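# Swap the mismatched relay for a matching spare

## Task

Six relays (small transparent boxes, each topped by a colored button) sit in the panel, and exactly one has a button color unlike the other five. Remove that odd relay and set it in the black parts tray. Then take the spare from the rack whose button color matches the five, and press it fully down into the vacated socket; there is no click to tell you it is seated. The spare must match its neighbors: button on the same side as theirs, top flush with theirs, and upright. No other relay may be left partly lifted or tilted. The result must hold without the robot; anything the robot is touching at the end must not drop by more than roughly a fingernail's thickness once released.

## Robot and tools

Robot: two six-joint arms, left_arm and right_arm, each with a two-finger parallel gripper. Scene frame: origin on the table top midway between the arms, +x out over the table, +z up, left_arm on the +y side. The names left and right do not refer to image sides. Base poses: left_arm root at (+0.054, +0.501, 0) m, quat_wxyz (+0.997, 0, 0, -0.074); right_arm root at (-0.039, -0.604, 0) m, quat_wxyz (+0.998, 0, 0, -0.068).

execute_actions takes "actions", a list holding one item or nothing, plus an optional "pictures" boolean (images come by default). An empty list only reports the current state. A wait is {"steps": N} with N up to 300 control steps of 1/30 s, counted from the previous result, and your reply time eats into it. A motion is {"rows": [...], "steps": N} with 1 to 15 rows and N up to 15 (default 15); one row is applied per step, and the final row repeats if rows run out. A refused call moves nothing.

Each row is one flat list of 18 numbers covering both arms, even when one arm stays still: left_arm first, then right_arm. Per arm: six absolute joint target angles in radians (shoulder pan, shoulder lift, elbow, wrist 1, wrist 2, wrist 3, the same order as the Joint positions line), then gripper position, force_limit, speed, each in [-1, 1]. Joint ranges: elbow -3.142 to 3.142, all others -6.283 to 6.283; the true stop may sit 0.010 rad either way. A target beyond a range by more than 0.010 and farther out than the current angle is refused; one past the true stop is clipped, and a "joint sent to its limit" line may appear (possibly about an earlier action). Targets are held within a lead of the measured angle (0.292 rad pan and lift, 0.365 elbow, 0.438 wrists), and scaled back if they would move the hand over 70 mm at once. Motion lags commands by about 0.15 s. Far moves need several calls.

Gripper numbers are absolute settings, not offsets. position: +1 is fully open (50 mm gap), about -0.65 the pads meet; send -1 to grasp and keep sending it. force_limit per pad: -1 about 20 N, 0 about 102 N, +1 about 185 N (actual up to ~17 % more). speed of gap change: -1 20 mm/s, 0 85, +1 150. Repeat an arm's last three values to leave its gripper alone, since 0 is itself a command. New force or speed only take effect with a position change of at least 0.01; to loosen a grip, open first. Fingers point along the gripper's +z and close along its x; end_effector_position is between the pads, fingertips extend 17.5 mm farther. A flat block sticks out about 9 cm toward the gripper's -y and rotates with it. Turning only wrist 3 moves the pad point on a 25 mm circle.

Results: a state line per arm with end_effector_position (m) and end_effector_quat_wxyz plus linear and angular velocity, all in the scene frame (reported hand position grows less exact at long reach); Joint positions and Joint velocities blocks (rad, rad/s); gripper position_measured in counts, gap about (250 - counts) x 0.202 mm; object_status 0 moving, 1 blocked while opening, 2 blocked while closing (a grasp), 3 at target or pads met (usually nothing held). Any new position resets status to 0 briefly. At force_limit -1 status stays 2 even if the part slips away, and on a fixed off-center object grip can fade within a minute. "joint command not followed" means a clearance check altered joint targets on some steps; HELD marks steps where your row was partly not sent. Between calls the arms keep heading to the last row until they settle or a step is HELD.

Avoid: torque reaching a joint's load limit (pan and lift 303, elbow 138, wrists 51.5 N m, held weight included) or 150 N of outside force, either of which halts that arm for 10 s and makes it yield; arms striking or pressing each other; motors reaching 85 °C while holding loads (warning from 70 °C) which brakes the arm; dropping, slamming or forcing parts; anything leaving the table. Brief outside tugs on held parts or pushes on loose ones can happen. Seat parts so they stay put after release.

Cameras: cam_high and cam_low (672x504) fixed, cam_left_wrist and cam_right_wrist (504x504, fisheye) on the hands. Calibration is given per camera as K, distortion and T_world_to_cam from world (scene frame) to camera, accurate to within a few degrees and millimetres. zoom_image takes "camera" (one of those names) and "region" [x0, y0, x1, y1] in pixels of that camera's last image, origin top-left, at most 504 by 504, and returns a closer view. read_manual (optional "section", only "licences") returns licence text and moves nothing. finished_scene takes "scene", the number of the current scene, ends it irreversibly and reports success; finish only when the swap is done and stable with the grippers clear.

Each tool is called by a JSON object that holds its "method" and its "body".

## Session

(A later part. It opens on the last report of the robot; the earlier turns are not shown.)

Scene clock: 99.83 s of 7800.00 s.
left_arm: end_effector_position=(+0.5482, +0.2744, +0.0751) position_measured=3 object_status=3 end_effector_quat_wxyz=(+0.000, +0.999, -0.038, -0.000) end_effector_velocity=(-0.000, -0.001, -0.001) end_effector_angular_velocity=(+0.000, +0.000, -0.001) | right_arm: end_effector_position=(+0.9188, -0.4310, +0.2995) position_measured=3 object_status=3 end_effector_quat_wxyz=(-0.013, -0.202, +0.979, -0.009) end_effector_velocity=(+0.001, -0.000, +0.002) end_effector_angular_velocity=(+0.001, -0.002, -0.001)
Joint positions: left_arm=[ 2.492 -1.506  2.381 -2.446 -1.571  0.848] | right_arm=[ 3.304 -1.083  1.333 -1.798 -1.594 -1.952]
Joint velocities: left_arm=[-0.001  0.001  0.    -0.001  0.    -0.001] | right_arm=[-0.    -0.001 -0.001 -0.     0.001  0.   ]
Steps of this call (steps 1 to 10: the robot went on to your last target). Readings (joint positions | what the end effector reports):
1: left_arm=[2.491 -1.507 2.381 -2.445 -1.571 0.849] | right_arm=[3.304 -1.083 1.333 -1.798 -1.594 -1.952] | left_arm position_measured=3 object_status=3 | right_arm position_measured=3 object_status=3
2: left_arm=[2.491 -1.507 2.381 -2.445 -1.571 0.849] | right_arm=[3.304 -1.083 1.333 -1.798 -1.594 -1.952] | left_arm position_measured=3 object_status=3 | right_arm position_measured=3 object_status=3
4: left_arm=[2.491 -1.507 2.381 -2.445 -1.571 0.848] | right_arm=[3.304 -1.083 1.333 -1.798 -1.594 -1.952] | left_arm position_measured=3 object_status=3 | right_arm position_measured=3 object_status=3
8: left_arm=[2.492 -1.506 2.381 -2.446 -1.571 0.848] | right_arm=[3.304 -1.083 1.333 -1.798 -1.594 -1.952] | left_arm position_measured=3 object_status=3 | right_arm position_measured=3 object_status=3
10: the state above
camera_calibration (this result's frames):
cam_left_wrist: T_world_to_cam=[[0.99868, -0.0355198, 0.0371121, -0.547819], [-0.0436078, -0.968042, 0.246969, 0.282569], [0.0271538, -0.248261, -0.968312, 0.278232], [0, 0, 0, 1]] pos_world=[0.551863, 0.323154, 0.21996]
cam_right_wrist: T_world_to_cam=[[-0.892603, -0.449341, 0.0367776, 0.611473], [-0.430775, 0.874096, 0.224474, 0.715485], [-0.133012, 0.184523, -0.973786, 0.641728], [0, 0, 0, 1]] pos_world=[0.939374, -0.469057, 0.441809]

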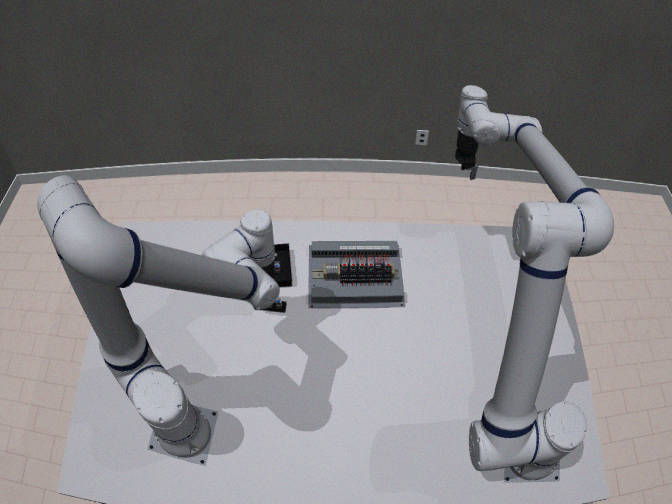

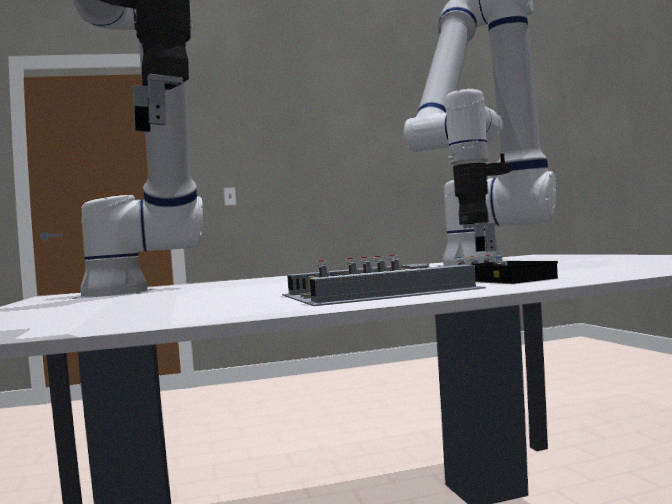

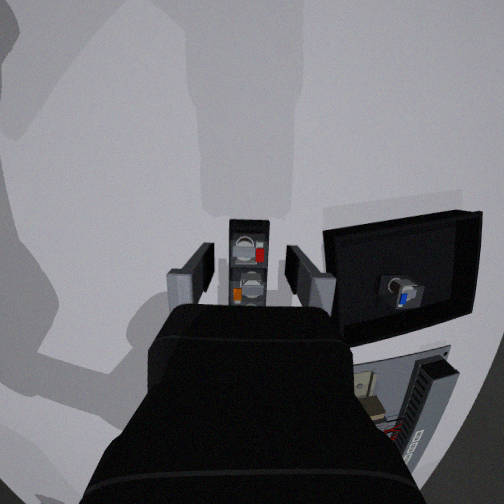

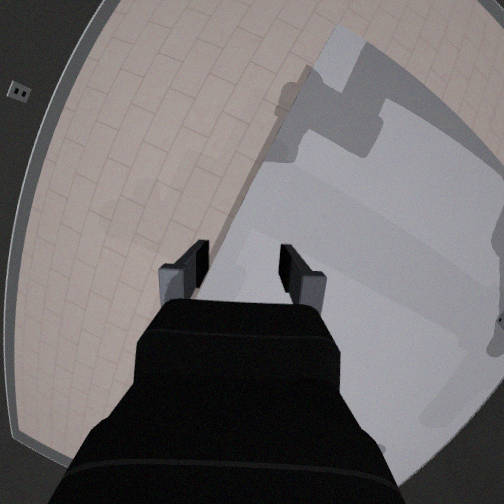

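{"method": "execute_actions", "body": {"actions": [{"rows":[[2.4943,-1.4769,2.3954,-2.4893,-1.571,0.8507,1,-0.5,0,3.304,-1.083,1.333,-1.798,-1.594,-1.952,1,0,0]],"steps":15}], "pictures": false}}

{"method": "execute_actions", "body": {"actions": [{"steps":8}]}}

{"method": "zoom_image", "body": {"camera": "cam_left_wrist", "region": [180,190,320,310]}}

{"method": "zoom_image", "body": {"camera": "cam_low", "region": [440,210,560,290]}}

Scene clock: 109.70 s of 7800.00 s.
left_arm: end_effector_position=(+0.5480, +0.2766, +0.0586) position_measured=3 object_status=3 end_effector_quat_wxyz=(+0.000, +0.999, -0.038, -0.000) end_effector_velocity=(-0.000, +0.001, -0.004) end_effector_angular_velocity=(+0.001, +0.001, +0.000) | right_arm: end_effector_position=(+0.9188, -0.4310, +0.2995) position_measured=3 object_status=3 end_effector_quat_wxyz=(-0.013, -0.202, +0.979, -0.009) end_effector_velocity=(-0.001, +0.000, -0.001) end_effector_angular_velocity=(-0.001, +0.003, +0.000)
Joint positions: left_arm=[ 2.494 -1.478  2.395 -2.488 -1.571  0.851] | right_arm=[ 3.304 -1.083  1.333 -1.798 -1.594 -1.952]
Joint velocities: left_arm=[ 0.001  0.006  0.003 -0.008  0.     0.   ] | right_arm=[ 0.001  0.     0.001  0.001 -0.001  0.   ]
Steps of this call (steps 1 to 15: the robot went on to your last target; steps 16 to 90: nothing new was sent; then 6.37 s passed at rest; steps 91 to 105: all 15 steps of this action). Readings (joint positions | what the end effector reports):
91: left_arm=[2.492 -1.505 2.382 -2.447 -1.571 0.848] | right_arm=[3.304 -1.083 1.333 -1.798 -1.594 -1.952] | left_arm position_measured=3 object_status=3 | right_arm position_measured=3 object_status=3
92: left_arm=[2.492 -1.500 2.384 -2.456 -1.571 0.848] | right_arm=[3.304 -1.083 1.333 -1.798 -1.594 -1.952] | left_arm position_measured=3 object_status=3 | right_arm position_measured=3 object_status=3
94: left_arm=[2.493 -1.490 2.389 -2.470 -1.571 0.849] | right_arm=[3.304 -1.083 1.333 -1.798 -1.594 -1.952] | left_arm position_measured=3 object_status=3 | right_arm position_measured=3 object_status=3
98: left_arm=[2.494 -1.481 2.393 -2.483 -1.571 0.850] | right_arm=[3.304 -1.083 1.333 -1.798 -1.594 -1.952] | left_arm position_measured=3 object_status=3 | right_arm position_measured=3 object_status=3
105: the state above

Scene clock: 109.97 s of 7800.00 s.
left_arm: end_effector_position=(+0.5480, +0.2767, +0.0583) position_measured=3 object_status=3 end_effector_quat_wxyz=(+0.000, +0.999, -0.038, -0.000) end_effector_velocity=(-0.000, -0.001, -0.000) end_effector_angular_velocity=(+0.000, +0.000, -0.002) | right_arm: end_effector_position=(+0.9188, -0.4310, +0.2995) position_measured=3 object_status=3 end_effector_quat_wxyz=(-0.013, -0.202, +0.979, -0.009) end_effector_velocity=(-0.000, +0.000, -0.002) end_effector_angular_velocity=(+0.001, +0.004, -0.000)
Joint positions: left_arm=[ 2.494 -1.477  2.395 -2.489 -1.571  0.851] | right_arm=[ 3.304 -1.083  1.333 -1.798 -1.594 -1.952]
Joint velocities: left_arm=[-0.002  0.001  0.    -0.001  0.     0.   ] | right_arm=[-0.     0.002 -0.     0.002  0.001  0.   ]
Steps of this call (steps 1 to 8: the robot went on to your last target). Readings (joint positions | what the end effector reports):
1: left_arm=[2.494 -1.477 2.395 -2.489 -1.571 0.851] | right_arm=[3.304 -1.083 1.333 -1.798 -1.594 -1.952] | left_arm position_measured=3 object_status=3 | right_arm position_measured=3 object_status=3
2: left_arm=[2.494 -1.477 2.395 -2.489 -1.571 0.851] | right_arm=[3.304 -1.083 1.333 -1.798 -1.594 -1.952] | left_arm position_measured=3 object_status=3 | right_arm position_measured=3 object_status=3
4: left_arm=[2.494 -1.477 2.395 -2.489 -1.571 0.851] | right_arm=[3.304 -1.083 1.333 -1.798 -1.594 -1.952] | left_arm position_measured=3 object_status=3 | right_arm position_measured=3 object_status=3
8: the state above
camera_calibration (this result's frames):
cam_left_wrist: T_world_to_cam=[[0.998683, -0.0354155, 0.0371154, -0.546875], [-0.0435073, -0.968048, 0.246963, 0.288899], [0.0271832, -0.248253, -0.968314, 0.262501], [0, 0, 0, 1]] pos_world=[0.551589, 0.325467, 0.203134]
cam_right_wrist: T_world_to_cam=[[-0.892603, -0.449341, 0.0367778, 0.611473], [-0.430775, 0.874096, 0.224474, 0.715485], [-0.133012, 0.184523, -0.973786, 0.641728], [0, 0, 0, 1]] pos_world=[0.939374, -0.469057, 0.441809]

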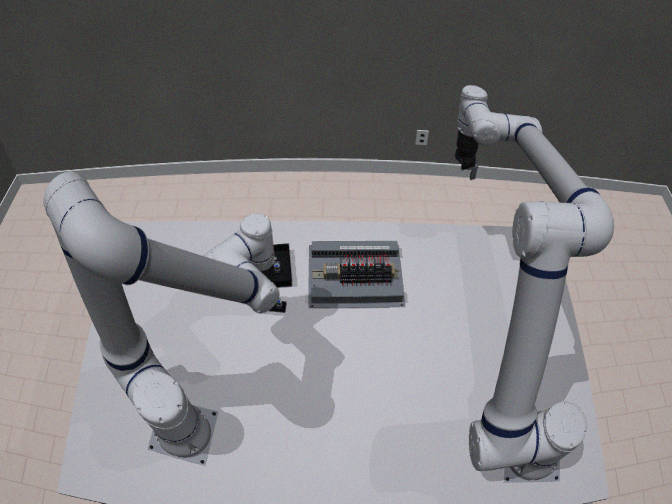

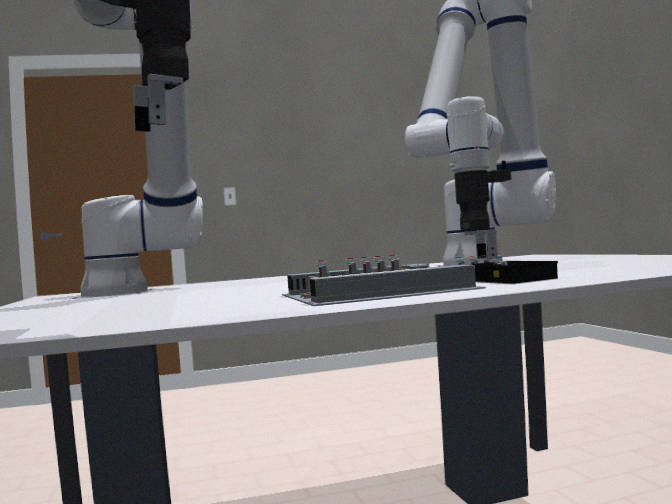

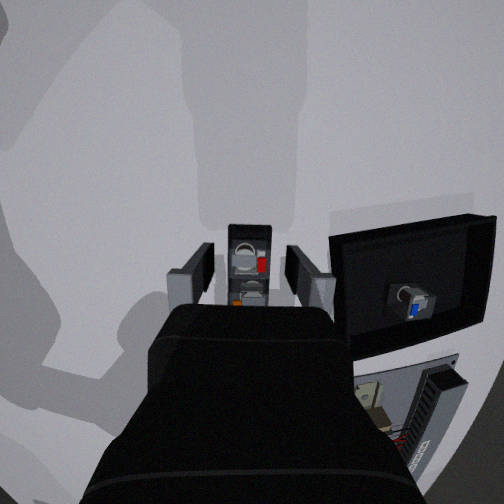

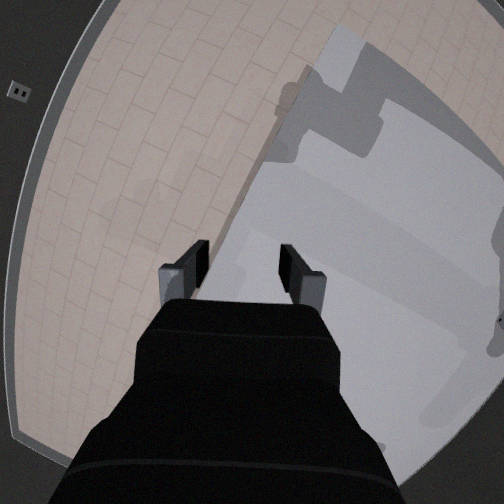

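Region (180, 190, 320, 310) of cam_left_wrist's 504x504 image, scaled by 3.600, with more detail than that image has; it fills the top 432 rows of this view, and the rest is white.

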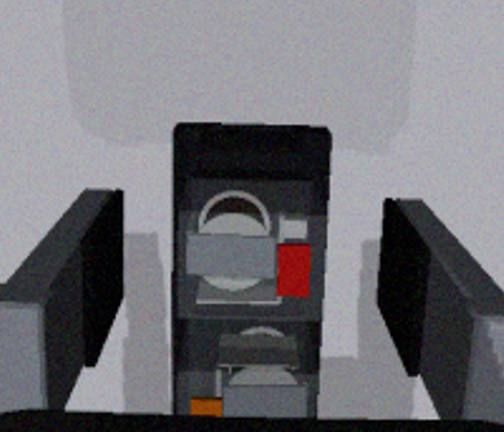

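Region (440, 210, 560, 290) of cam_low's 672x504 image, scaled by 4.200, with more detail than that image has.

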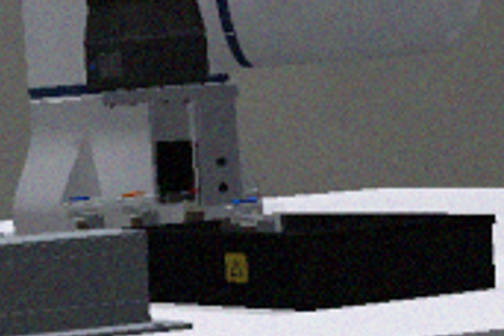

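{"method": "execute_actions", "body": {"actions": [{"rows":[[2.4929,-1.4507,2.4052,-2.5253,-1.571,0.8493,1,-0.5,0,3.304,-1.083,1.333,-1.798,-1.594,-1.952,1,0,0]],"steps":15}], "pictures": false}}

{"method": "execute_actions", "body": {"actions": [{"rows":[[2.4929,-1.4507,2.4052,-2.5253,-1.571,0.8493,-1,-0.3,-0.5,3.304,-1.083,1.333,-1.798,-1.594,-1.952,1,0,0]],"steps":15}], "pictures": false}}

{"method": "execute_actions", "body": {"actions": [{"steps":10}]}}

{"method": "zoom_image", "body": {"camera": "cam_left_wrist", "region": [180,190,320,310]}}

Scene clock: 117.10 s of 7800.00 s.
left_arm: end_effector_position=(+0.5473, +0.2764, +0.0446) position_measured=3 object_status=3 end_effector_quat_wxyz=(+0.000, +0.999, -0.038, -0.000) end_effector_velocity=(-0.000, -0.000, -0.002) end_effector_angular_velocity=(-0.000, -0.000, -0.000) | right_arm: end_effector_position=(+0.9188, -0.4310, +0.2995) position_measured=3 object_status=3 end_effector_quat_wxyz=(-0.013, -0.202, +0.979, -0.009) end_effector_velocity=(-0.000, -0.000, +0.001) end_effector_angular_velocity=(-0.001, -0.000, +0.001)
Joint positions: left_arm=[ 2.493 -1.451  2.405 -2.524 -1.571  0.849] | right_arm=[ 3.304 -1.083  1.333 -1.798 -1.594 -1.952]
Joint velocities: left_arm=[-0.001  0.005  0.002 -0.006  0.    -0.001] | right_arm=[-0.    -0.    -0.     0.    -0.001 -0.001]
Steps of this call (steps 1 to 15: the robot went on to your last target; steps 16 to 90: nothing new was sent; then 3.63 s passed at rest; steps 91 to 105: all 15 steps of this action). Readings (joint positions | what the end effector reports):
91: left_arm=[2.494 -1.476 2.396 -2.490 -1.571 0.851] | right_arm=[3.304 -1.083 1.333 -1.798 -1.594 -1.952] | left_arm position_measured=3 object_status=3 | right_arm position_measured=3 object_status=3
92: left_arm=[2.494 -1.471 2.397 -2.498 -1.571 0.851] | right_arm=[3.304 -1.083 1.333 -1.798 -1.594 -1.952] | left_arm position_measured=3 object_status=3 | right_arm position_measured=3 object_status=3
94: left_arm=[2.494 -1.462 2.401 -2.509 -1.571 0.850] | right_arm=[3.304 -1.083 1.333 -1.798 -1.594 -1.952] | left_arm position_measured=3 object_status=3 | right_arm position_measured=3 object_status=3
98: left_arm=[2.493 -1.455 2.404 -2.520 -1.571 0.850] | right_arm=[3.304 -1.083 1.333 -1.798 -1.594 -1.952] | left_arm position_measured=3 object_status=3 | right_arm position_measured=3 object_status=3
105: the state above

Scene clock: 117.60 s of 7800.00 s.
left_arm: end_effector_position=(+0.5472, +0.2764, +0.0443) position_measured=118 object_status=0 end_effector_quat_wxyz=(+0.000, +0.999, -0.038, -0.000) end_effector_velocity=(+0.000, +0.000, -0.000) end_effector_angular_velocity=(+0.000, +0.000, +0.000) | right_arm: end_effector_position=(+0.9188, -0.4310, +0.2995) position_measured=3 object_status=3 end_effector_quat_wxyz=(-0.013, -0.202, +0.979, -0.009) end_effector_velocity=(-0.001, -0.000, -0.000) end_effector_angular_velocity=(-0.001, +0.002, +0.001)
Joint positions: left_arm=[ 2.493 -1.451  2.405 -2.525 -1.571  0.849] | right_arm=[ 3.304 -1.083  1.333 -1.798 -1.594 -1.952]
Joint velocities: left_arm=[ 0.  0. -0. -0.  0. -0.] | right_arm=[ 0.    -0.001  0.001  0.001 -0.001 -0.001]
Steps of this call (steps 1 to 15: all 15 steps of this action). Readings (joint positions | what the end effector reports):
1: left_arm=[2.493 -1.451 2.405 -2.525 -1.571 0.849] | right_arm=[3.304 -1.083 1.333 -1.798 -1.594 -1.952] | left_arm position_measured=7 object_status=0 | right_arm position_measured=3 object_status=3
2: left_arm=[2.493 -1.451 2.405 -2.525 -1.571 0.849] | right_arm=[3.304 -1.083 1.333 -1.798 -1.594 -1.952] | left_arm position_measured=16 object_status=0 | right_arm position_measured=3 object_status=3
4: left_arm=[2.493 -1.451 2.405 -2.525 -1.571 0.849] | right_arm=[3.304 -1.083 1.333 -1.798 -1.594 -1.952] | left_arm position_measured=33 object_status=0 | right_arm position_measured=3 object_status=3
8: left_arm=[2.493 -1.451 2.405 -2.525 -1.571 0.849] | right_arm=[3.304 -1.083 1.333 -1.798 -1.594 -1.952] | left_arm position_measured=68 object_status=0 | right_arm position_measured=3 object_status=3
15: the state above

Scene clock: 117.93 s of 7800.00 s.
left_arm: end_effector_position=(+0.5472, +0.2764, +0.0443) position_measured=118 object_status=2 end_effector_quat_wxyz=(+0.000, +0.999, -0.038, -0.000) end_effector_velocity=(+0.000, +0.000, -0.000) end_effector_angular_velocity=(+0.000, +0.000, +0.001) | right_arm: end_effector_position=(+0.9188, -0.4310, +0.2995) position_measured=3 object_status=3 end_effector_quat_wxyz=(-0.013, -0.202, +0.979, -0.009) end_effector_velocity=(+0.000, +0.001, +0.001) end_effector_angular_velocity=(+0.002, -0.001, -0.001)
Joint positions: left_arm=[ 2.493 -1.451  2.405 -2.525 -1.571  0.849] | right_arm=[ 3.304 -1.083  1.333 -1.798 -1.594 -1.952]
Joint velocities: left_arm=[ 0.001  0.001 -0.    -0.     0.     0.   ] | right_arm=[ 0.    -0.    -0.002  0.001  0.002  0.002]
Steps of this call (steps 1 to 10: the robot went on to your last target). Readings (joint positions | what the end effector reports):
1: left_arm=[2.493 -1.451 2.405 -2.525 -1.571 0.849] | right_arm=[3.304 -1.083 1.333 -1.798 -1.594 -1.952] | left_arm position_measured=118 object_status=0 | right_arm position_measured=3 object_status=3
2: left_arm=[2.493 -1.451 2.405 -2.525 -1.571 0.849] | right_arm=[3.304 -1.083 1.333 -1.798 -1.594 -1.952] | left_arm position_measured=118 object_status=0 | right_arm position_measured=3 object_status=3
4: left_arm=[2.493 -1.451 2.405 -2.525 -1.571 0.849] | right_arm=[3.304 -1.083 1.333 -1.798 -1.594 -1.952] | left_arm position_measured=118 object_status=0 | right_arm position_measured=3 object_status=3
8: left_arm=[2.493 -1.451 2.405 -2.525 -1.571 0.849] | right_arm=[3.304 -1.083 1.333 -1.798 -1.594 -1.952] | left_arm position_measured=118 object_status=2 | right_arm position_measured=3 object_status=3
10: the state above
camera_calibration (this result's frames):
cam_left_wrist: T_world_to_cam=[[0.998683, -0.0354154, 0.0371156, -0.545645], [-0.0435073, -0.968048, 0.246963, 0.292022], [0.0271833, -0.248253, -0.968314, 0.248943], [0, 0, 0, 1]] pos_world=[0.550864, 0.325168, 0.189188]
cam_right_wrist: T_world_to_cam=[[-0.892603, -0.449341, 0.0367776, 0.611473], [-0.430775, 0.874096, 0.224474, 0.715485], [-0.133012, 0.184523, -0.973786, 0.641728], [0, 0, 0, 1]] pos_world=[0.939373, -0.469057, 0.441809]

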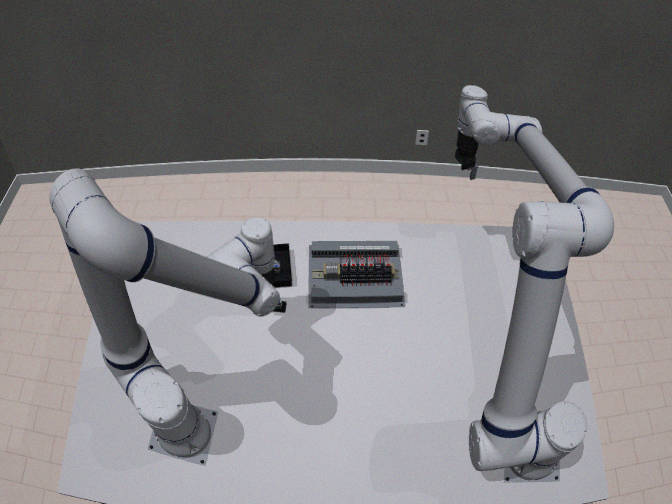

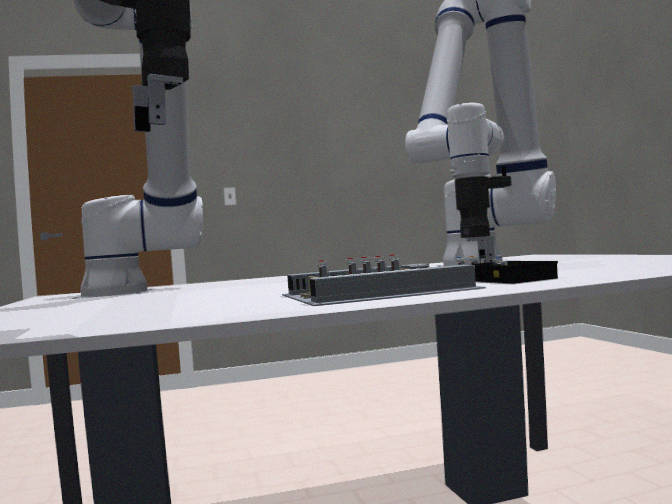

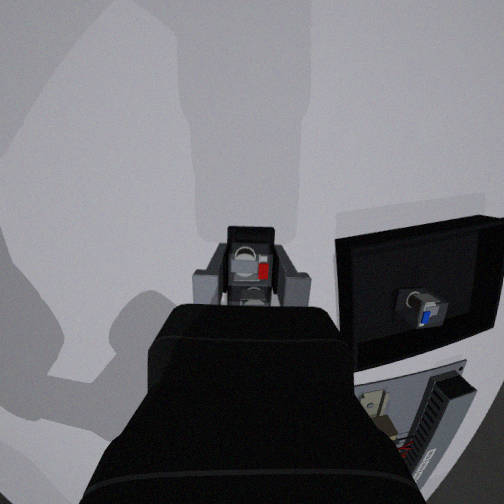

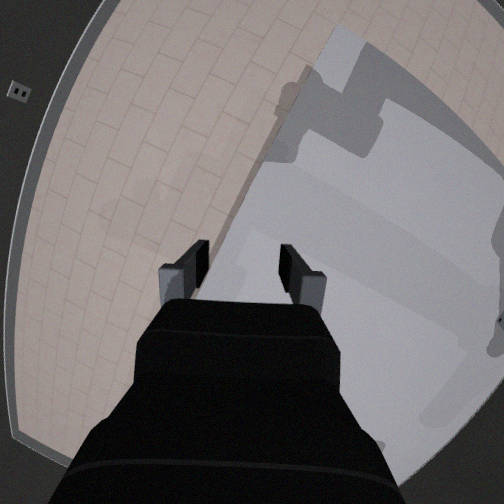

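Region (180, 190, 320, 310) of cam_left_wrist's 504x504 image, scaled by 3.600, with more detail than that image has; it fills the top 432 rows of this view, and the rest is white.

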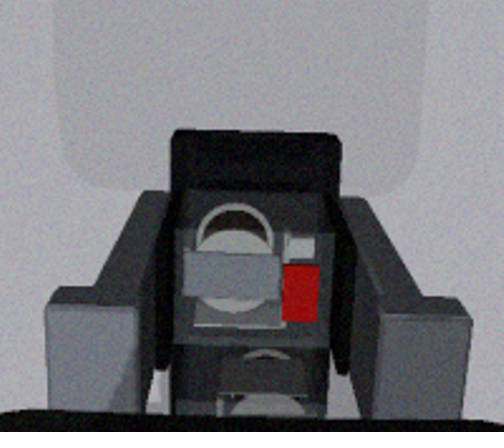

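{"method": "execute_actions", "body": {"actions": [{"rows":[[2.4929,-1.4774,2.3954,-2.4888,-1.571,0.8493,-1,-0.3,-0.5,3.304,-1.083,1.333,-1.798,-1.594,-1.952,1,0,0]],"steps":12}], "pictures": false}}

{"method": "execute_actions", "body": {"actions": [{"rows":[[2.4929,-1.6,2.3388,-2.309,-1.571,0.8493,-1,-0.3,-0.5,3.304,-1.083,1.333,-1.798,-1.594,-1.952,1,0,0]],"steps":15}], "pictures": false}}

{"method": "execute_actions", "body": {"actions": [{"rows":[[2.3277,-1.1311,1.7391,-2.1788,-1.571,3.7204,-1,-0.3,-0.5,3.304,-1.083,1.333,-1.798,-1.594,-1.952,1,0,0]],"steps":15}], "pictures": false}}

{"method": "execute_actions", "body": {"actions": [{"steps":50}], "pictures": false}}

{"method": "execute_actions", "body": {"actions": [{"rows":[[2.3277,-1.083,1.7717,-2.2594,-1.571,3.7204,-1,-0.3,-0.5,3.304,-1.083,1.333,-1.798,-1.594,-1.952,1,0,0]],"steps":15}], "pictures": false}}

{"method": "execute_actions", "body": {"actions": [{"steps":10}]}}

{"method": "zoom_image", "body": {"camera": "cam_left_wrist", "region": [180,190,320,310]}}

{"method": "zoom_image", "body": {"camera": "cam_low", "region": [290,220,410,300]}}

Scene clock: 125.73 s of 7800.00 s.
left_arm: end_effector_position=(+0.5475, +0.2761, +0.0577) position_measured=118 object_status=2 end_effector_quat_wxyz=(+0.000, +0.999, -0.038, -0.000) end_effector_velocity=(+0.001, +0.000, +0.006) end_effector_angular_velocity=(-0.001, -0.001, +0.001) | right_arm: end_effector_position=(+0.9188, -0.4310, +0.2995) position_measured=3 object_status=3 end_effector_quat_wxyz=(-0.013, -0.202, +0.979, -0.009) end_effector_velocity=(-0.000, +0.001, +0.001) end_effector_angular_velocity=(+0.002, +0.000, +0.001)
Joint positions: left_arm=[ 2.493 -1.476  2.396 -2.491 -1.571  0.849] | right_arm=[ 3.304 -1.083  1.333 -1.798 -1.594 -1.952]
Joint velocities: left_arm=[ 0.001 -0.012 -0.004  0.015  0.     0.   ] | right_arm=[ 0.    -0.001 -0.001  0.001  0.002 -0.001]
Steps of this call (steps 1 to 15: the robot went on to your last target; steps 16 to 90: nothing new was sent; then 4.40 s passed at rest; steps 91 to 102: all 12 steps of this action). Readings (joint positions | what the end effector reports):
91: left_arm=[2.493 -1.451 2.405 -2.525 -1.571 0.849] | right_arm=[3.304 -1.083 1.333 -1.798 -1.594 -1.952] | left_arm position_measured=118 object_status=2 | right_arm position_measured=3 object_status=3
92: left_arm=[2.493 -1.456 2.404 -2.517 -1.571 0.849] | right_arm=[3.304 -1.083 1.333 -1.798 -1.594 -1.952] | left_arm position_measured=118 object_status=2 | right_arm position_measured=3 object_status=3
94: left_arm=[2.493 -1.465 2.400 -2.505 -1.571 0.849] | right_arm=[3.304 -1.083 1.333 -1.798 -1.594 -1.952] | left_arm position_measured=118 object_status=2 | right_arm position_measured=3 object_status=3
98: left_arm=[2.493 -1.473 2.397 -2.494 -1.571 0.849] | right_arm=[3.304 -1.083 1.333 -1.798 -1.594 -1.952] | left_arm position_measured=118 object_status=2 | right_arm position_measured=3 object_status=3
102: the state above

Scene clock: 126.23 s of 7800.00 s.
left_arm: end_effector_position=(+0.5475, +0.2761, +0.1279) position_measured=118 object_status=2 end_effector_quat_wxyz=(-0.000, +0.999, -0.038, -0.000) end_effector_velocity=(-0.001, +0.001, +0.016) end_effector_angular_velocity=(-0.001, -0.001, +0.001) | right_arm: end_effector_position=(+0.9188, -0.4310, +0.2995) position_measured=3 object_status=3 end_effector_quat_wxyz=(-0.013, -0.202, +0.979, -0.009) end_effector_velocity=(-0.000, +0.001, +0.000) end_effector_angular_velocity=(+0.000, +0.001, +0.002)
Joint positions: left_arm=[ 2.493 -1.597  2.34  -2.314 -1.571  0.849] | right_arm=[ 3.304 -1.083  1.333 -1.798 -1.594 -1.952]
Joint velocities: left_arm=[ 0.    -0.027 -0.012  0.038 -0.    -0.001] | right_arm=[ 0.001  0.    -0.001  0.001  0.001 -0.001]
Steps of this call (steps 1 to 15: all 15 steps of this action). Readings (joint positions | what the end effector reports):
1: left_arm=[2.493 -1.478 2.395 -2.488 -1.571 0.849] | right_arm=[3.304 -1.083 1.333 -1.798 -1.594 -1.952] | left_arm position_measured=118 object_status=2 | right_arm position_measured=3 object_status=3
2: left_arm=[2.493 -1.492 2.389 -2.465 -1.571 0.849] | right_arm=[3.304 -1.083 1.333 -1.798 -1.594 -1.952] | left_arm position_measured=118 object_status=2 | right_arm position_measured=3 object_status=3
4: left_arm=[2.493 -1.537 2.367 -2.402 -1.571 0.849] | right_arm=[3.304 -1.083 1.333 -1.798 -1.594 -1.952] | left_arm position_measured=118 object_status=2 | right_arm position_measured=3 object_status=3
8: left_arm=[2.493 -1.579 2.349 -2.340 -1.571 0.849] | right_arm=[3.304 -1.083 1.333 -1.798 -1.594 -1.952] | left_arm position_measured=118 object_status=2 | right_arm position_measured=3 object_status=3
15: the state above

Scene clock: 126.73 s of 7800.00 s.
left_arm: end_effector_position=(+0.6296, +0.1074, +0.1396) position_measured=118 object_status=2 end_effector_quat_wxyz=(-0.005, +0.967, -0.253, -0.008) end_effector_velocity=(+0.178, -0.355, +0.014) end_effector_angular_velocity=(-0.041, -0.015, -0.908) | right_arm: end_effector_position=(+0.9188, -0.4310, +0.2995) position_measured=3 object_status=3 end_effector_quat_wxyz=(-0.013, -0.202, +0.979, -0.009) end_effector_velocity=(-0.000, -0.000, -0.001) end_effector_angular_velocity=(+0.000, +0.002, -0.001)
Joint positions: left_arm=[ 2.399 -1.371  2.055 -2.236 -1.571  1.192] | right_arm=[ 3.304 -1.083  1.333 -1.798 -1.594 -1.952]
Joint velocities: left_arm=[-0.137  0.458 -0.609  0.109 -0.     0.771] | right_arm=[-0.     0.001 -0.     0.002  0.     0.   ]
Steps of this call (steps 1 to 15: all 15 steps of this action). Readings (joint positions | what the end effector reports):
1: left_arm=[2.492 -1.596 2.338 -2.312 -1.571 0.851] | right_arm=[3.304 -1.083 1.333 -1.798 -1.594 -1.952] | left_arm position_measured=118 object_status=2 | right_arm position_measured=3 object_status=3
2: left_arm=[2.485 -1.583 2.322 -2.305 -1.571 0.872] | right_arm=[3.304 -1.083 1.333 -1.798 -1.594 -1.952] | left_arm position_measured=118 object_status=2 | right_arm position_measured=3 object_status=3
4: left_arm=[2.466 -1.549 2.279 -2.291 -1.571 0.922] | right_arm=[3.304 -1.083 1.333 -1.798 -1.594 -1.952] | left_arm position_measured=118 object_status=2 | right_arm position_measured=3 object_status=3
8: left_arm=[2.437 -1.485 2.199 -2.267 -1.571 1.019] | right_arm=[3.304 -1.083 1.333 -1.798 -1.594 -1.952] | left_arm position_measured=118 object_status=2 | right_arm position_measured=3 object_status=3
15: the state above

Scene clock: 128.40 s of 7800.00 s.
left_arm: end_effector_position=(+0.6851, -0.1191, +0.1300) position_measured=118 object_status=2 end_effector_quat_wxyz=(-0.000, -0.016, +1.000, -0.000) end_effector_velocity=(-0.001, -0.000, +0.000) end_effector_angular_velocity=(-0.000, -0.000, -0.021) | right_arm: end_effector_position=(+0.9188, -0.4310, +0.2995) position_measured=3 object_status=3 end_effector_quat_wxyz=(-0.013, -0.202, +0.979, -0.009) end_effector_velocity=(+0.001, -0.000, +0.001) end_effector_angular_velocity=(-0.000, -0.002, -0.000)
Joint positions: left_arm=[ 2.328 -1.131  1.739 -2.179 -1.571  3.718] | right_arm=[ 3.304 -1.083  1.333 -1.798 -1.594 -1.952]
Joint velocities: left_arm=[-0.    0.   -0.   -0.    0.    0.02] | right_arm=[-0.     0.    -0.001 -0.001 -0.     0.   ]
Steps of this call (steps 1 to 50: the robot went on to your last target). Readings (joint positions | what the end effector reports):
1: left_arm=[2.394 -1.355 2.035 -2.233 -1.571 1.219] | right_arm=[3.304 -1.083 1.333 -1.798 -1.594 -1.952] | left_arm position_measured=118 object_status=2 | right_arm position_measured=3 object_status=3
2: left_arm=[2.390 -1.340 2.014 -2.229 -1.571 1.248] | right_arm=[3.304 -1.083 1.333 -1.798 -1.594 -1.952] | left_arm position_measured=118 object_status=2 | right_arm position_measured=3 object_status=3
4: left_arm=[2.380 -1.309 1.973 -2.221 -1.571 1.312] | right_arm=[3.304 -1.083 1.333 -1.798 -1.594 -1.952] | left_arm position_measured=118 object_status=2 | right_arm position_measured=3 object_status=3
8: left_arm=[2.362 -1.247 1.892 -2.207 -1.571 1.475] | right_arm=[3.304 -1.083 1.333 -1.798 -1.594 -1.952] | left_arm position_measured=118 object_status=2 | right_arm position_measured=3 object_status=3
50: the state above

Scene clock: 128.90 s of 7800.00 s.
left_arm: end_effector_position=(+0.6843, -0.1181, +0.0812) position_measured=118 object_status=2 end_effector_quat_wxyz=(-0.000, -0.015, +1.000, -0.000) end_effector_velocity=(-0.001, +0.000, -0.010) end_effector_angular_velocity=(+0.000, +0.000, -0.001) | right_arm: end_effector_position=(+0.9188, -0.4310, +0.2995) position_measured=3 object_status=3 end_effector_quat_wxyz=(-0.013, -0.202, +0.979, -0.009) end_effector_velocity=(+0.001, -0.000, +0.002) end_effector_angular_velocity=(-0.001, -0.003, -0.000)
Joint positions: left_arm=[ 2.328 -1.084  1.771 -2.258 -1.571  3.72 ] | right_arm=[ 3.304 -1.083  1.333 -1.798 -1.594 -1.952]
Joint velocities: left_arm=[-0.001  0.009  0.006 -0.015 -0.     0.001] | right_arm=[-0.    -0.001 -0.002  0.    -0.001  0.   ]
Steps of this call (steps 1 to 15: all 15 steps of this action). Readings (joint positions | what the end effector reports):
1: left_arm=[2.328 -1.130 1.739 -2.180 -1.571 3.718] | right_arm=[3.304 -1.083 1.333 -1.798 -1.594 -1.952] | left_arm position_measured=118 object_status=2 | right_arm position_measured=3 object_status=3
2: left_arm=[2.328 -1.122 1.744 -2.198 -1.571 3.719] | right_arm=[3.304 -1.083 1.333 -1.798 -1.594 -1.952] | left_arm position_measured=118 object_status=2 | right_arm position_measured=3 object_status=3
4: left_arm=[2.328 -1.104 1.758 -2.223 -1.571 3.720] | right_arm=[3.304 -1.083 1.333 -1.798 -1.594 -1.952] | left_arm position_measured=118 object_status=2 | right_arm position_measured=3 object_status=3
8: left_arm=[2.328 -1.090 1.767 -2.247 -1.571 3.720] | right_arm=[3.304 -1.083 1.333 -1.798 -1.594 -1.952] | left_arm position_measured=118 object_status=2 | right_arm position_measured=3 object_status=3
15: the state above

Scene clock: 129.23 s of 7800.00 s.
left_arm: end_effector_position=(+0.6843, -0.1179, +0.0802) position_measured=118 object_status=2 end_effector_quat_wxyz=(-0.000, -0.015, +1.000, -0.000) end_effector_velocity=(+0.000, +0.000, -0.002) end_effector_angular_velocity=(+0.001, +0.001, -0.001) | right_arm: end_effector_position=(+0.9188, -0.4310, +0.2995) position_measured=3 object_status=3 end_effector_quat_wxyz=(-0.013, -0.202, +0.979, -0.009) end_effector_velocity=(+0.000, +0.001, -0.001) end_effector_angular_velocity=(+0.001, +0.001, -0.001)
Joint positions: left_arm=[ 2.328 -1.083  1.772 -2.259 -1.571  3.72 ] | right_arm=[ 3.304 -1.083  1.333 -1.798 -1.594 -1.952]
Joint velocities: left_arm=[ 0.     0.002  0.    -0.001  0.     0.001] | right_arm=[ 0.     0.001  0.    -0.     0.001  0.001]
Steps of this call (steps 1 to 10: the robot went on to your last target). Readings (joint positions | what the end effector reports):
1: left_arm=[2.328 -1.084 1.771 -2.258 -1.571 3.720] | right_arm=[3.304 -1.083 1.333 -1.798 -1.594 -1.952] | left_arm position_measured=118 object_status=2 | right_arm position_measured=3 object_status=3
2: left_arm=[2.328 -1.084 1.771 -2.258 -1.571 3.720] | right_arm=[3.304 -1.083 1.333 -1.798 -1.594 -1.952] | left_arm position_measured=118 object_status=2 | right_arm position_measured=3 object_status=3
4: left_arm=[2.328 -1.083 1.771 -2.259 -1.571 3.720] | right_arm=[3.304 -1.083 1.333 -1.798 -1.594 -1.952] | left_arm position_measured=118 object_status=2 | right_arm position_measured=3 object_status=3
8: left_arm=[2.328 -1.083 1.772 -2.259 -1.571 3.720] | right_arm=[3.304 -1.083 1.333 -1.798 -1.594 -1.952] | left_arm position_measured=118 object_status=2 | right_arm position_measured=3 object_status=3
10: the state above
camera_calibration (this result's frames):
cam_left_wrist: T_world_to_cam=[[-0.996862, -0.0697282, 0.0374639, 0.663613], [-0.058386, 0.967308, 0.246792, 0.14585], [-0.0534475, 0.24383, -0.968344, 0.295233], [0, 0, 0, 1]] pos_world=[0.685826, -0.166796, 0.225031]
cam_right_wrist: T_world_to_cam=[[-0.892603, -0.449341, 0.0367776, 0.611472], [-0.430775, 0.874096, 0.224474, 0.715485], [-0.133012, 0.184523, -0.973786, 0.641728], [0, 0, 0, 1]] pos_world=[0.939373, -0.469057, 0.441809]

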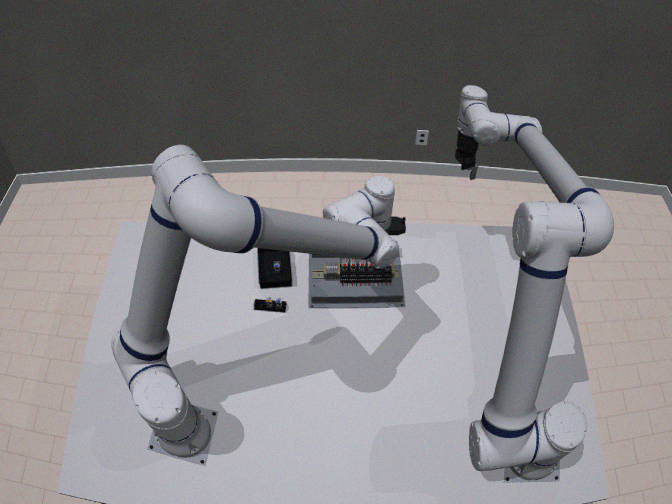

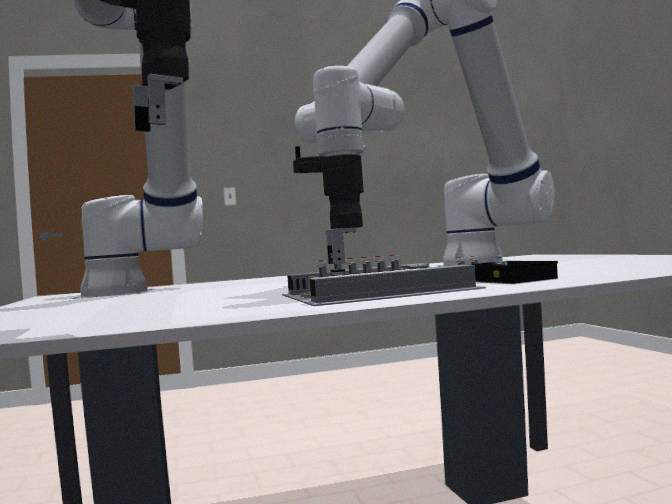

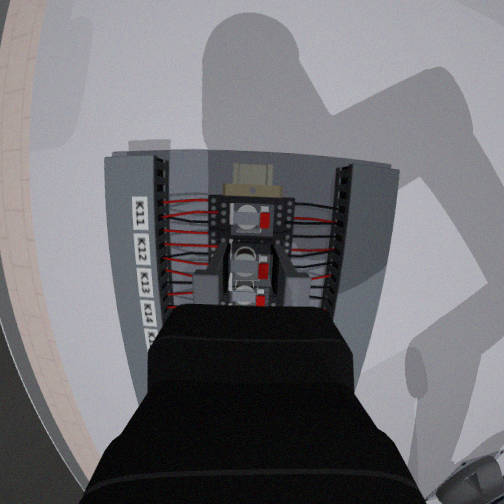

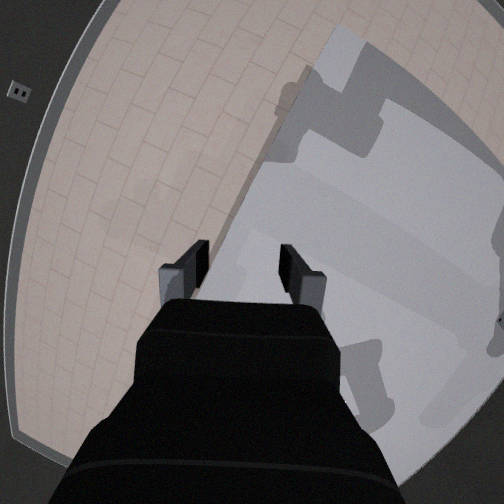

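Region (180, 190, 320, 310) of cam_left_wrist's 504x504 image, scaled by 3.600, with more detail than that image has; it fills the top 432 rows of this view, and the rest is white.

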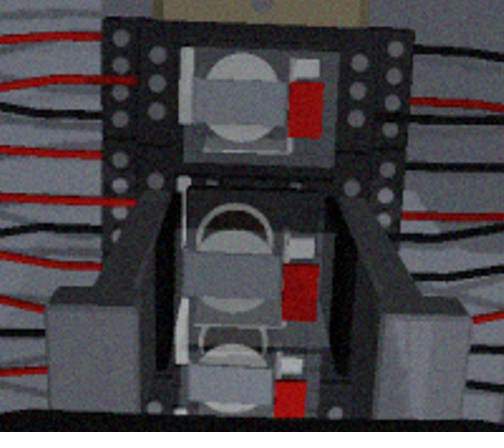

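Region (290, 220, 410, 300) of cam_low's 672x504 image, scaled by 4.200, with more detail than that image has.

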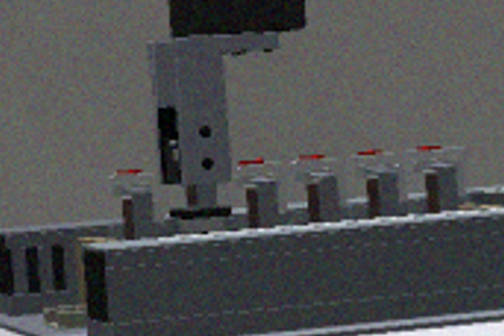

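{"method": "execute_actions", "body": {"actions": [{"rows":[[2.3254,-1.0775,1.7714,-2.2647,-1.571,3.7181,-1,-0.3,-0.5,3.304,-1.083,1.333,-1.798,-1.594,-1.952,1,0,0]],"steps":15}], "pictures": false}}

{"method": "execute_actions", "body": {"actions": [{"steps":8}]}}

{"method": "zoom_image", "body": {"camera": "cam_left_wrist", "region": [180,190,320,310]}}

{"method": "zoom_image", "body": {"camera": "cam_low", "region": [290,220,410,300]}}

Scene clock: 139.30 s of 7800.00 s.
left_arm: end_effector_position=(+0.6836, -0.1202, +0.0763) position_measured=118 object_status=2 end_effector_quat_wxyz=(-0.000, -0.015, +1.000, -0.000) end_effector_velocity=(-0.000, -0.001, +0.000) end_effector_angular_velocity=(-0.001, -0.001, -0.001) | right_arm: end_effector_position=(+0.9188, -0.4310, +0.2995) position_measured=3 object_status=3 end_effector_quat_wxyz=(-0.013, -0.202, +0.979, -0.009) end_effector_velocity=(-0.000, -0.001, +0.001) end_effector_angular_velocity=(+0.000, +0.000, -0.001)
Joint positions: left_arm=[ 2.325 -1.078  1.771 -2.265 -1.571  3.718] | right_arm=[ 3.304 -1.083  1.333 -1.798 -1.594 -1.952]
Joint velocities: left_arm=[-0.001 -0.    -0.    -0.001 -0.     0.   ] | right_arm=[-0.001 -0.001 -0.001  0.002  0.     0.   ]
Steps of this call (steps 1 to 15: the robot went on to your last target; steps 16 to 90: nothing new was sent; then 6.57 s passed at rest; steps 91 to 105: all 15 steps of this action). Readings (joint positions | what the end effector reports):
91: left_arm=[2.328 -1.083 1.772 -2.260 -1.571 3.720] | right_arm=[3.304 -1.083 1.333 -1.798 -1.594 -1.952] | left_arm position_measured=118 object_status=2 | right_arm position_measured=3 object_status=3
92: left_arm=[2.327 -1.082 1.772 -2.261 -1.571 3.720] | right_arm=[3.304 -1.083 1.333 -1.798 -1.594 -1.952] | left_arm position_measured=118 object_status=2 | right_arm position_measured=3 object_status=3
94: left_arm=[2.327 -1.080 1.772 -2.262 -1.571 3.719] | right_arm=[3.304 -1.083 1.333 -1.798 -1.594 -1.952] | left_arm position_measured=118 object_status=2 | right_arm position_measured=3 object_status=3
98: left_arm=[2.326 -1.078 1.772 -2.264 -1.571 3.718] | right_arm=[3.304 -1.083 1.333 -1.798 -1.594 -1.952] | left_arm position_measured=118 object_status=2 | right_arm position_measured=3 object_status=3
105: the state above

Scene clock: 139.57 s of 7800.00 s.
left_arm: end_effector_position=(+0.6835, -0.1203, +0.0762) position_measured=118 object_status=2 end_effector_quat_wxyz=(-0.000, -0.015, +1.000, -0.000) end_effector_velocity=(-0.000, +0.000, -0.001) end_effector_angular_velocity=(+0.001, +0.001, -0.000) | right_arm: end_effector_position=(+0.9188, -0.4310, +0.2995) position_measured=3 object_status=3 end_effector_quat_wxyz=(-0.013, -0.202, +0.979, -0.009) end_effector_velocity=(-0.000, +0.000, +0.001) end_effector_angular_velocity=(-0.002, -0.001, +0.002)
Joint positions: left_arm=[ 2.325 -1.078  1.771 -2.265 -1.571  3.718] | right_arm=[ 3.304 -1.083  1.333 -1.798 -1.594 -1.952]
Joint velocities: left_arm=[ 0.     0.002  0.    -0.    -0.     0.   ] | right_arm=[ 0.001 -0.001 -0.001  0.001 -0.002 -0.001]
Steps of this call (steps 1 to 8: the robot went on to your last target). Readings (joint positions | what the end effector reports):
1: left_arm=[2.325 -1.078 1.771 -2.265 -1.571 3.718] | right_arm=[3.304 -1.083 1.333 -1.798 -1.594 -1.952] | left_arm position_measured=118 object_status=2 | right_arm position_measured=3 object_status=3
2: left_arm=[2.325 -1.078 1.771 -2.265 -1.571 3.718] | right_arm=[3.304 -1.083 1.333 -1.798 -1.594 -1.952] | left_arm position_measured=118 object_status=2 | right_arm position_measured=3 object_status=3
4: left_arm=[2.325 -1.078 1.771 -2.265 -1.571 3.718] | right_arm=[3.304 -1.083 1.333 -1.798 -1.594 -1.952] | left_arm position_measured=118 object_status=2 | right_arm position_measured=3 object_status=3
8: the state above
camera_calibration (this result's frames):
cam_left_wrist: T_world_to_cam=[[-0.996864, -0.0697312, 0.0374254, 0.662874], [-0.0584029, 0.967328, 0.24671, 0.149074], [-0.0534061, 0.24375, -0.968366, 0.291918], [0, 0, 0, 1]] pos_world=[0.685091, -0.169135, 0.221097]
cam_right_wrist: T_world_to_cam=[[-0.892603, -0.449341, 0.0367776, 0.611473], [-0.430775, 0.874096, 0.224474, 0.715485], [-0.133012, 0.184523, -0.973786, 0.641728], [0, 0, 0, 1]] pos_world=[0.939374, -0.469057, 0.441809]

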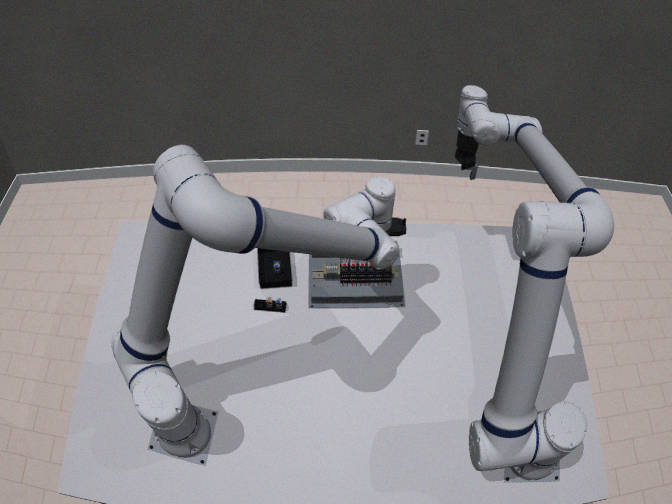

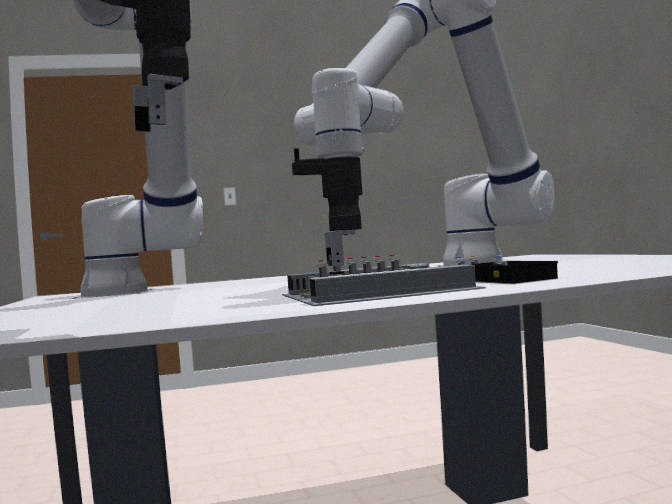

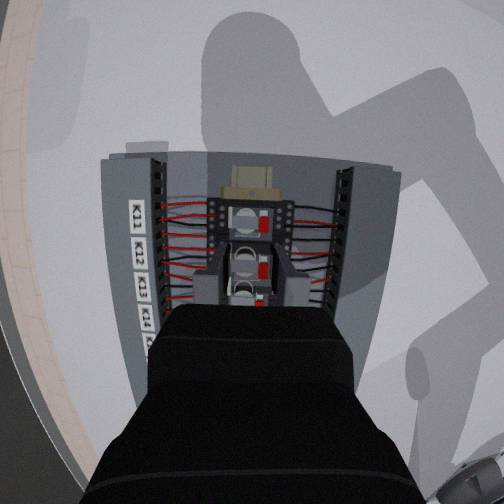

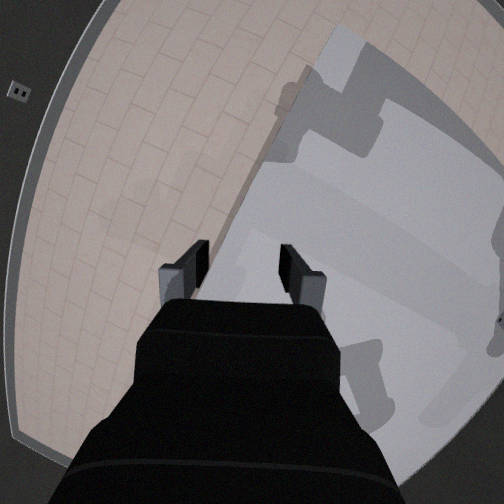

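Region (180, 190, 320, 310) of cam_left_wrist's 504x504 image, scaled by 3.600, with more detail than that image has; it fills the top 432 rows of this view, and the rest is white.

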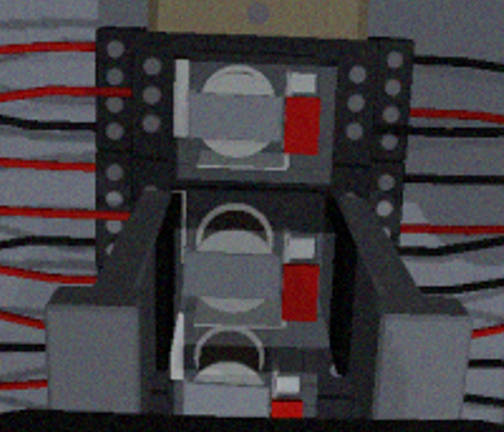

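Region (290, 220, 410, 300) of cam_low's 672x504 image, scaled by 4.200, with more detail than that image has.

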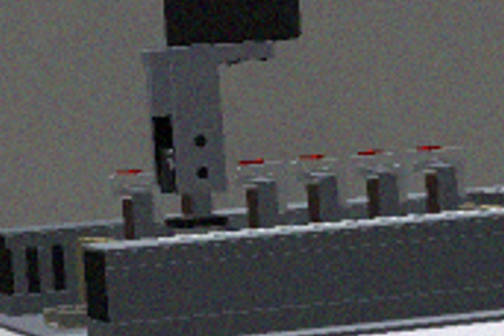

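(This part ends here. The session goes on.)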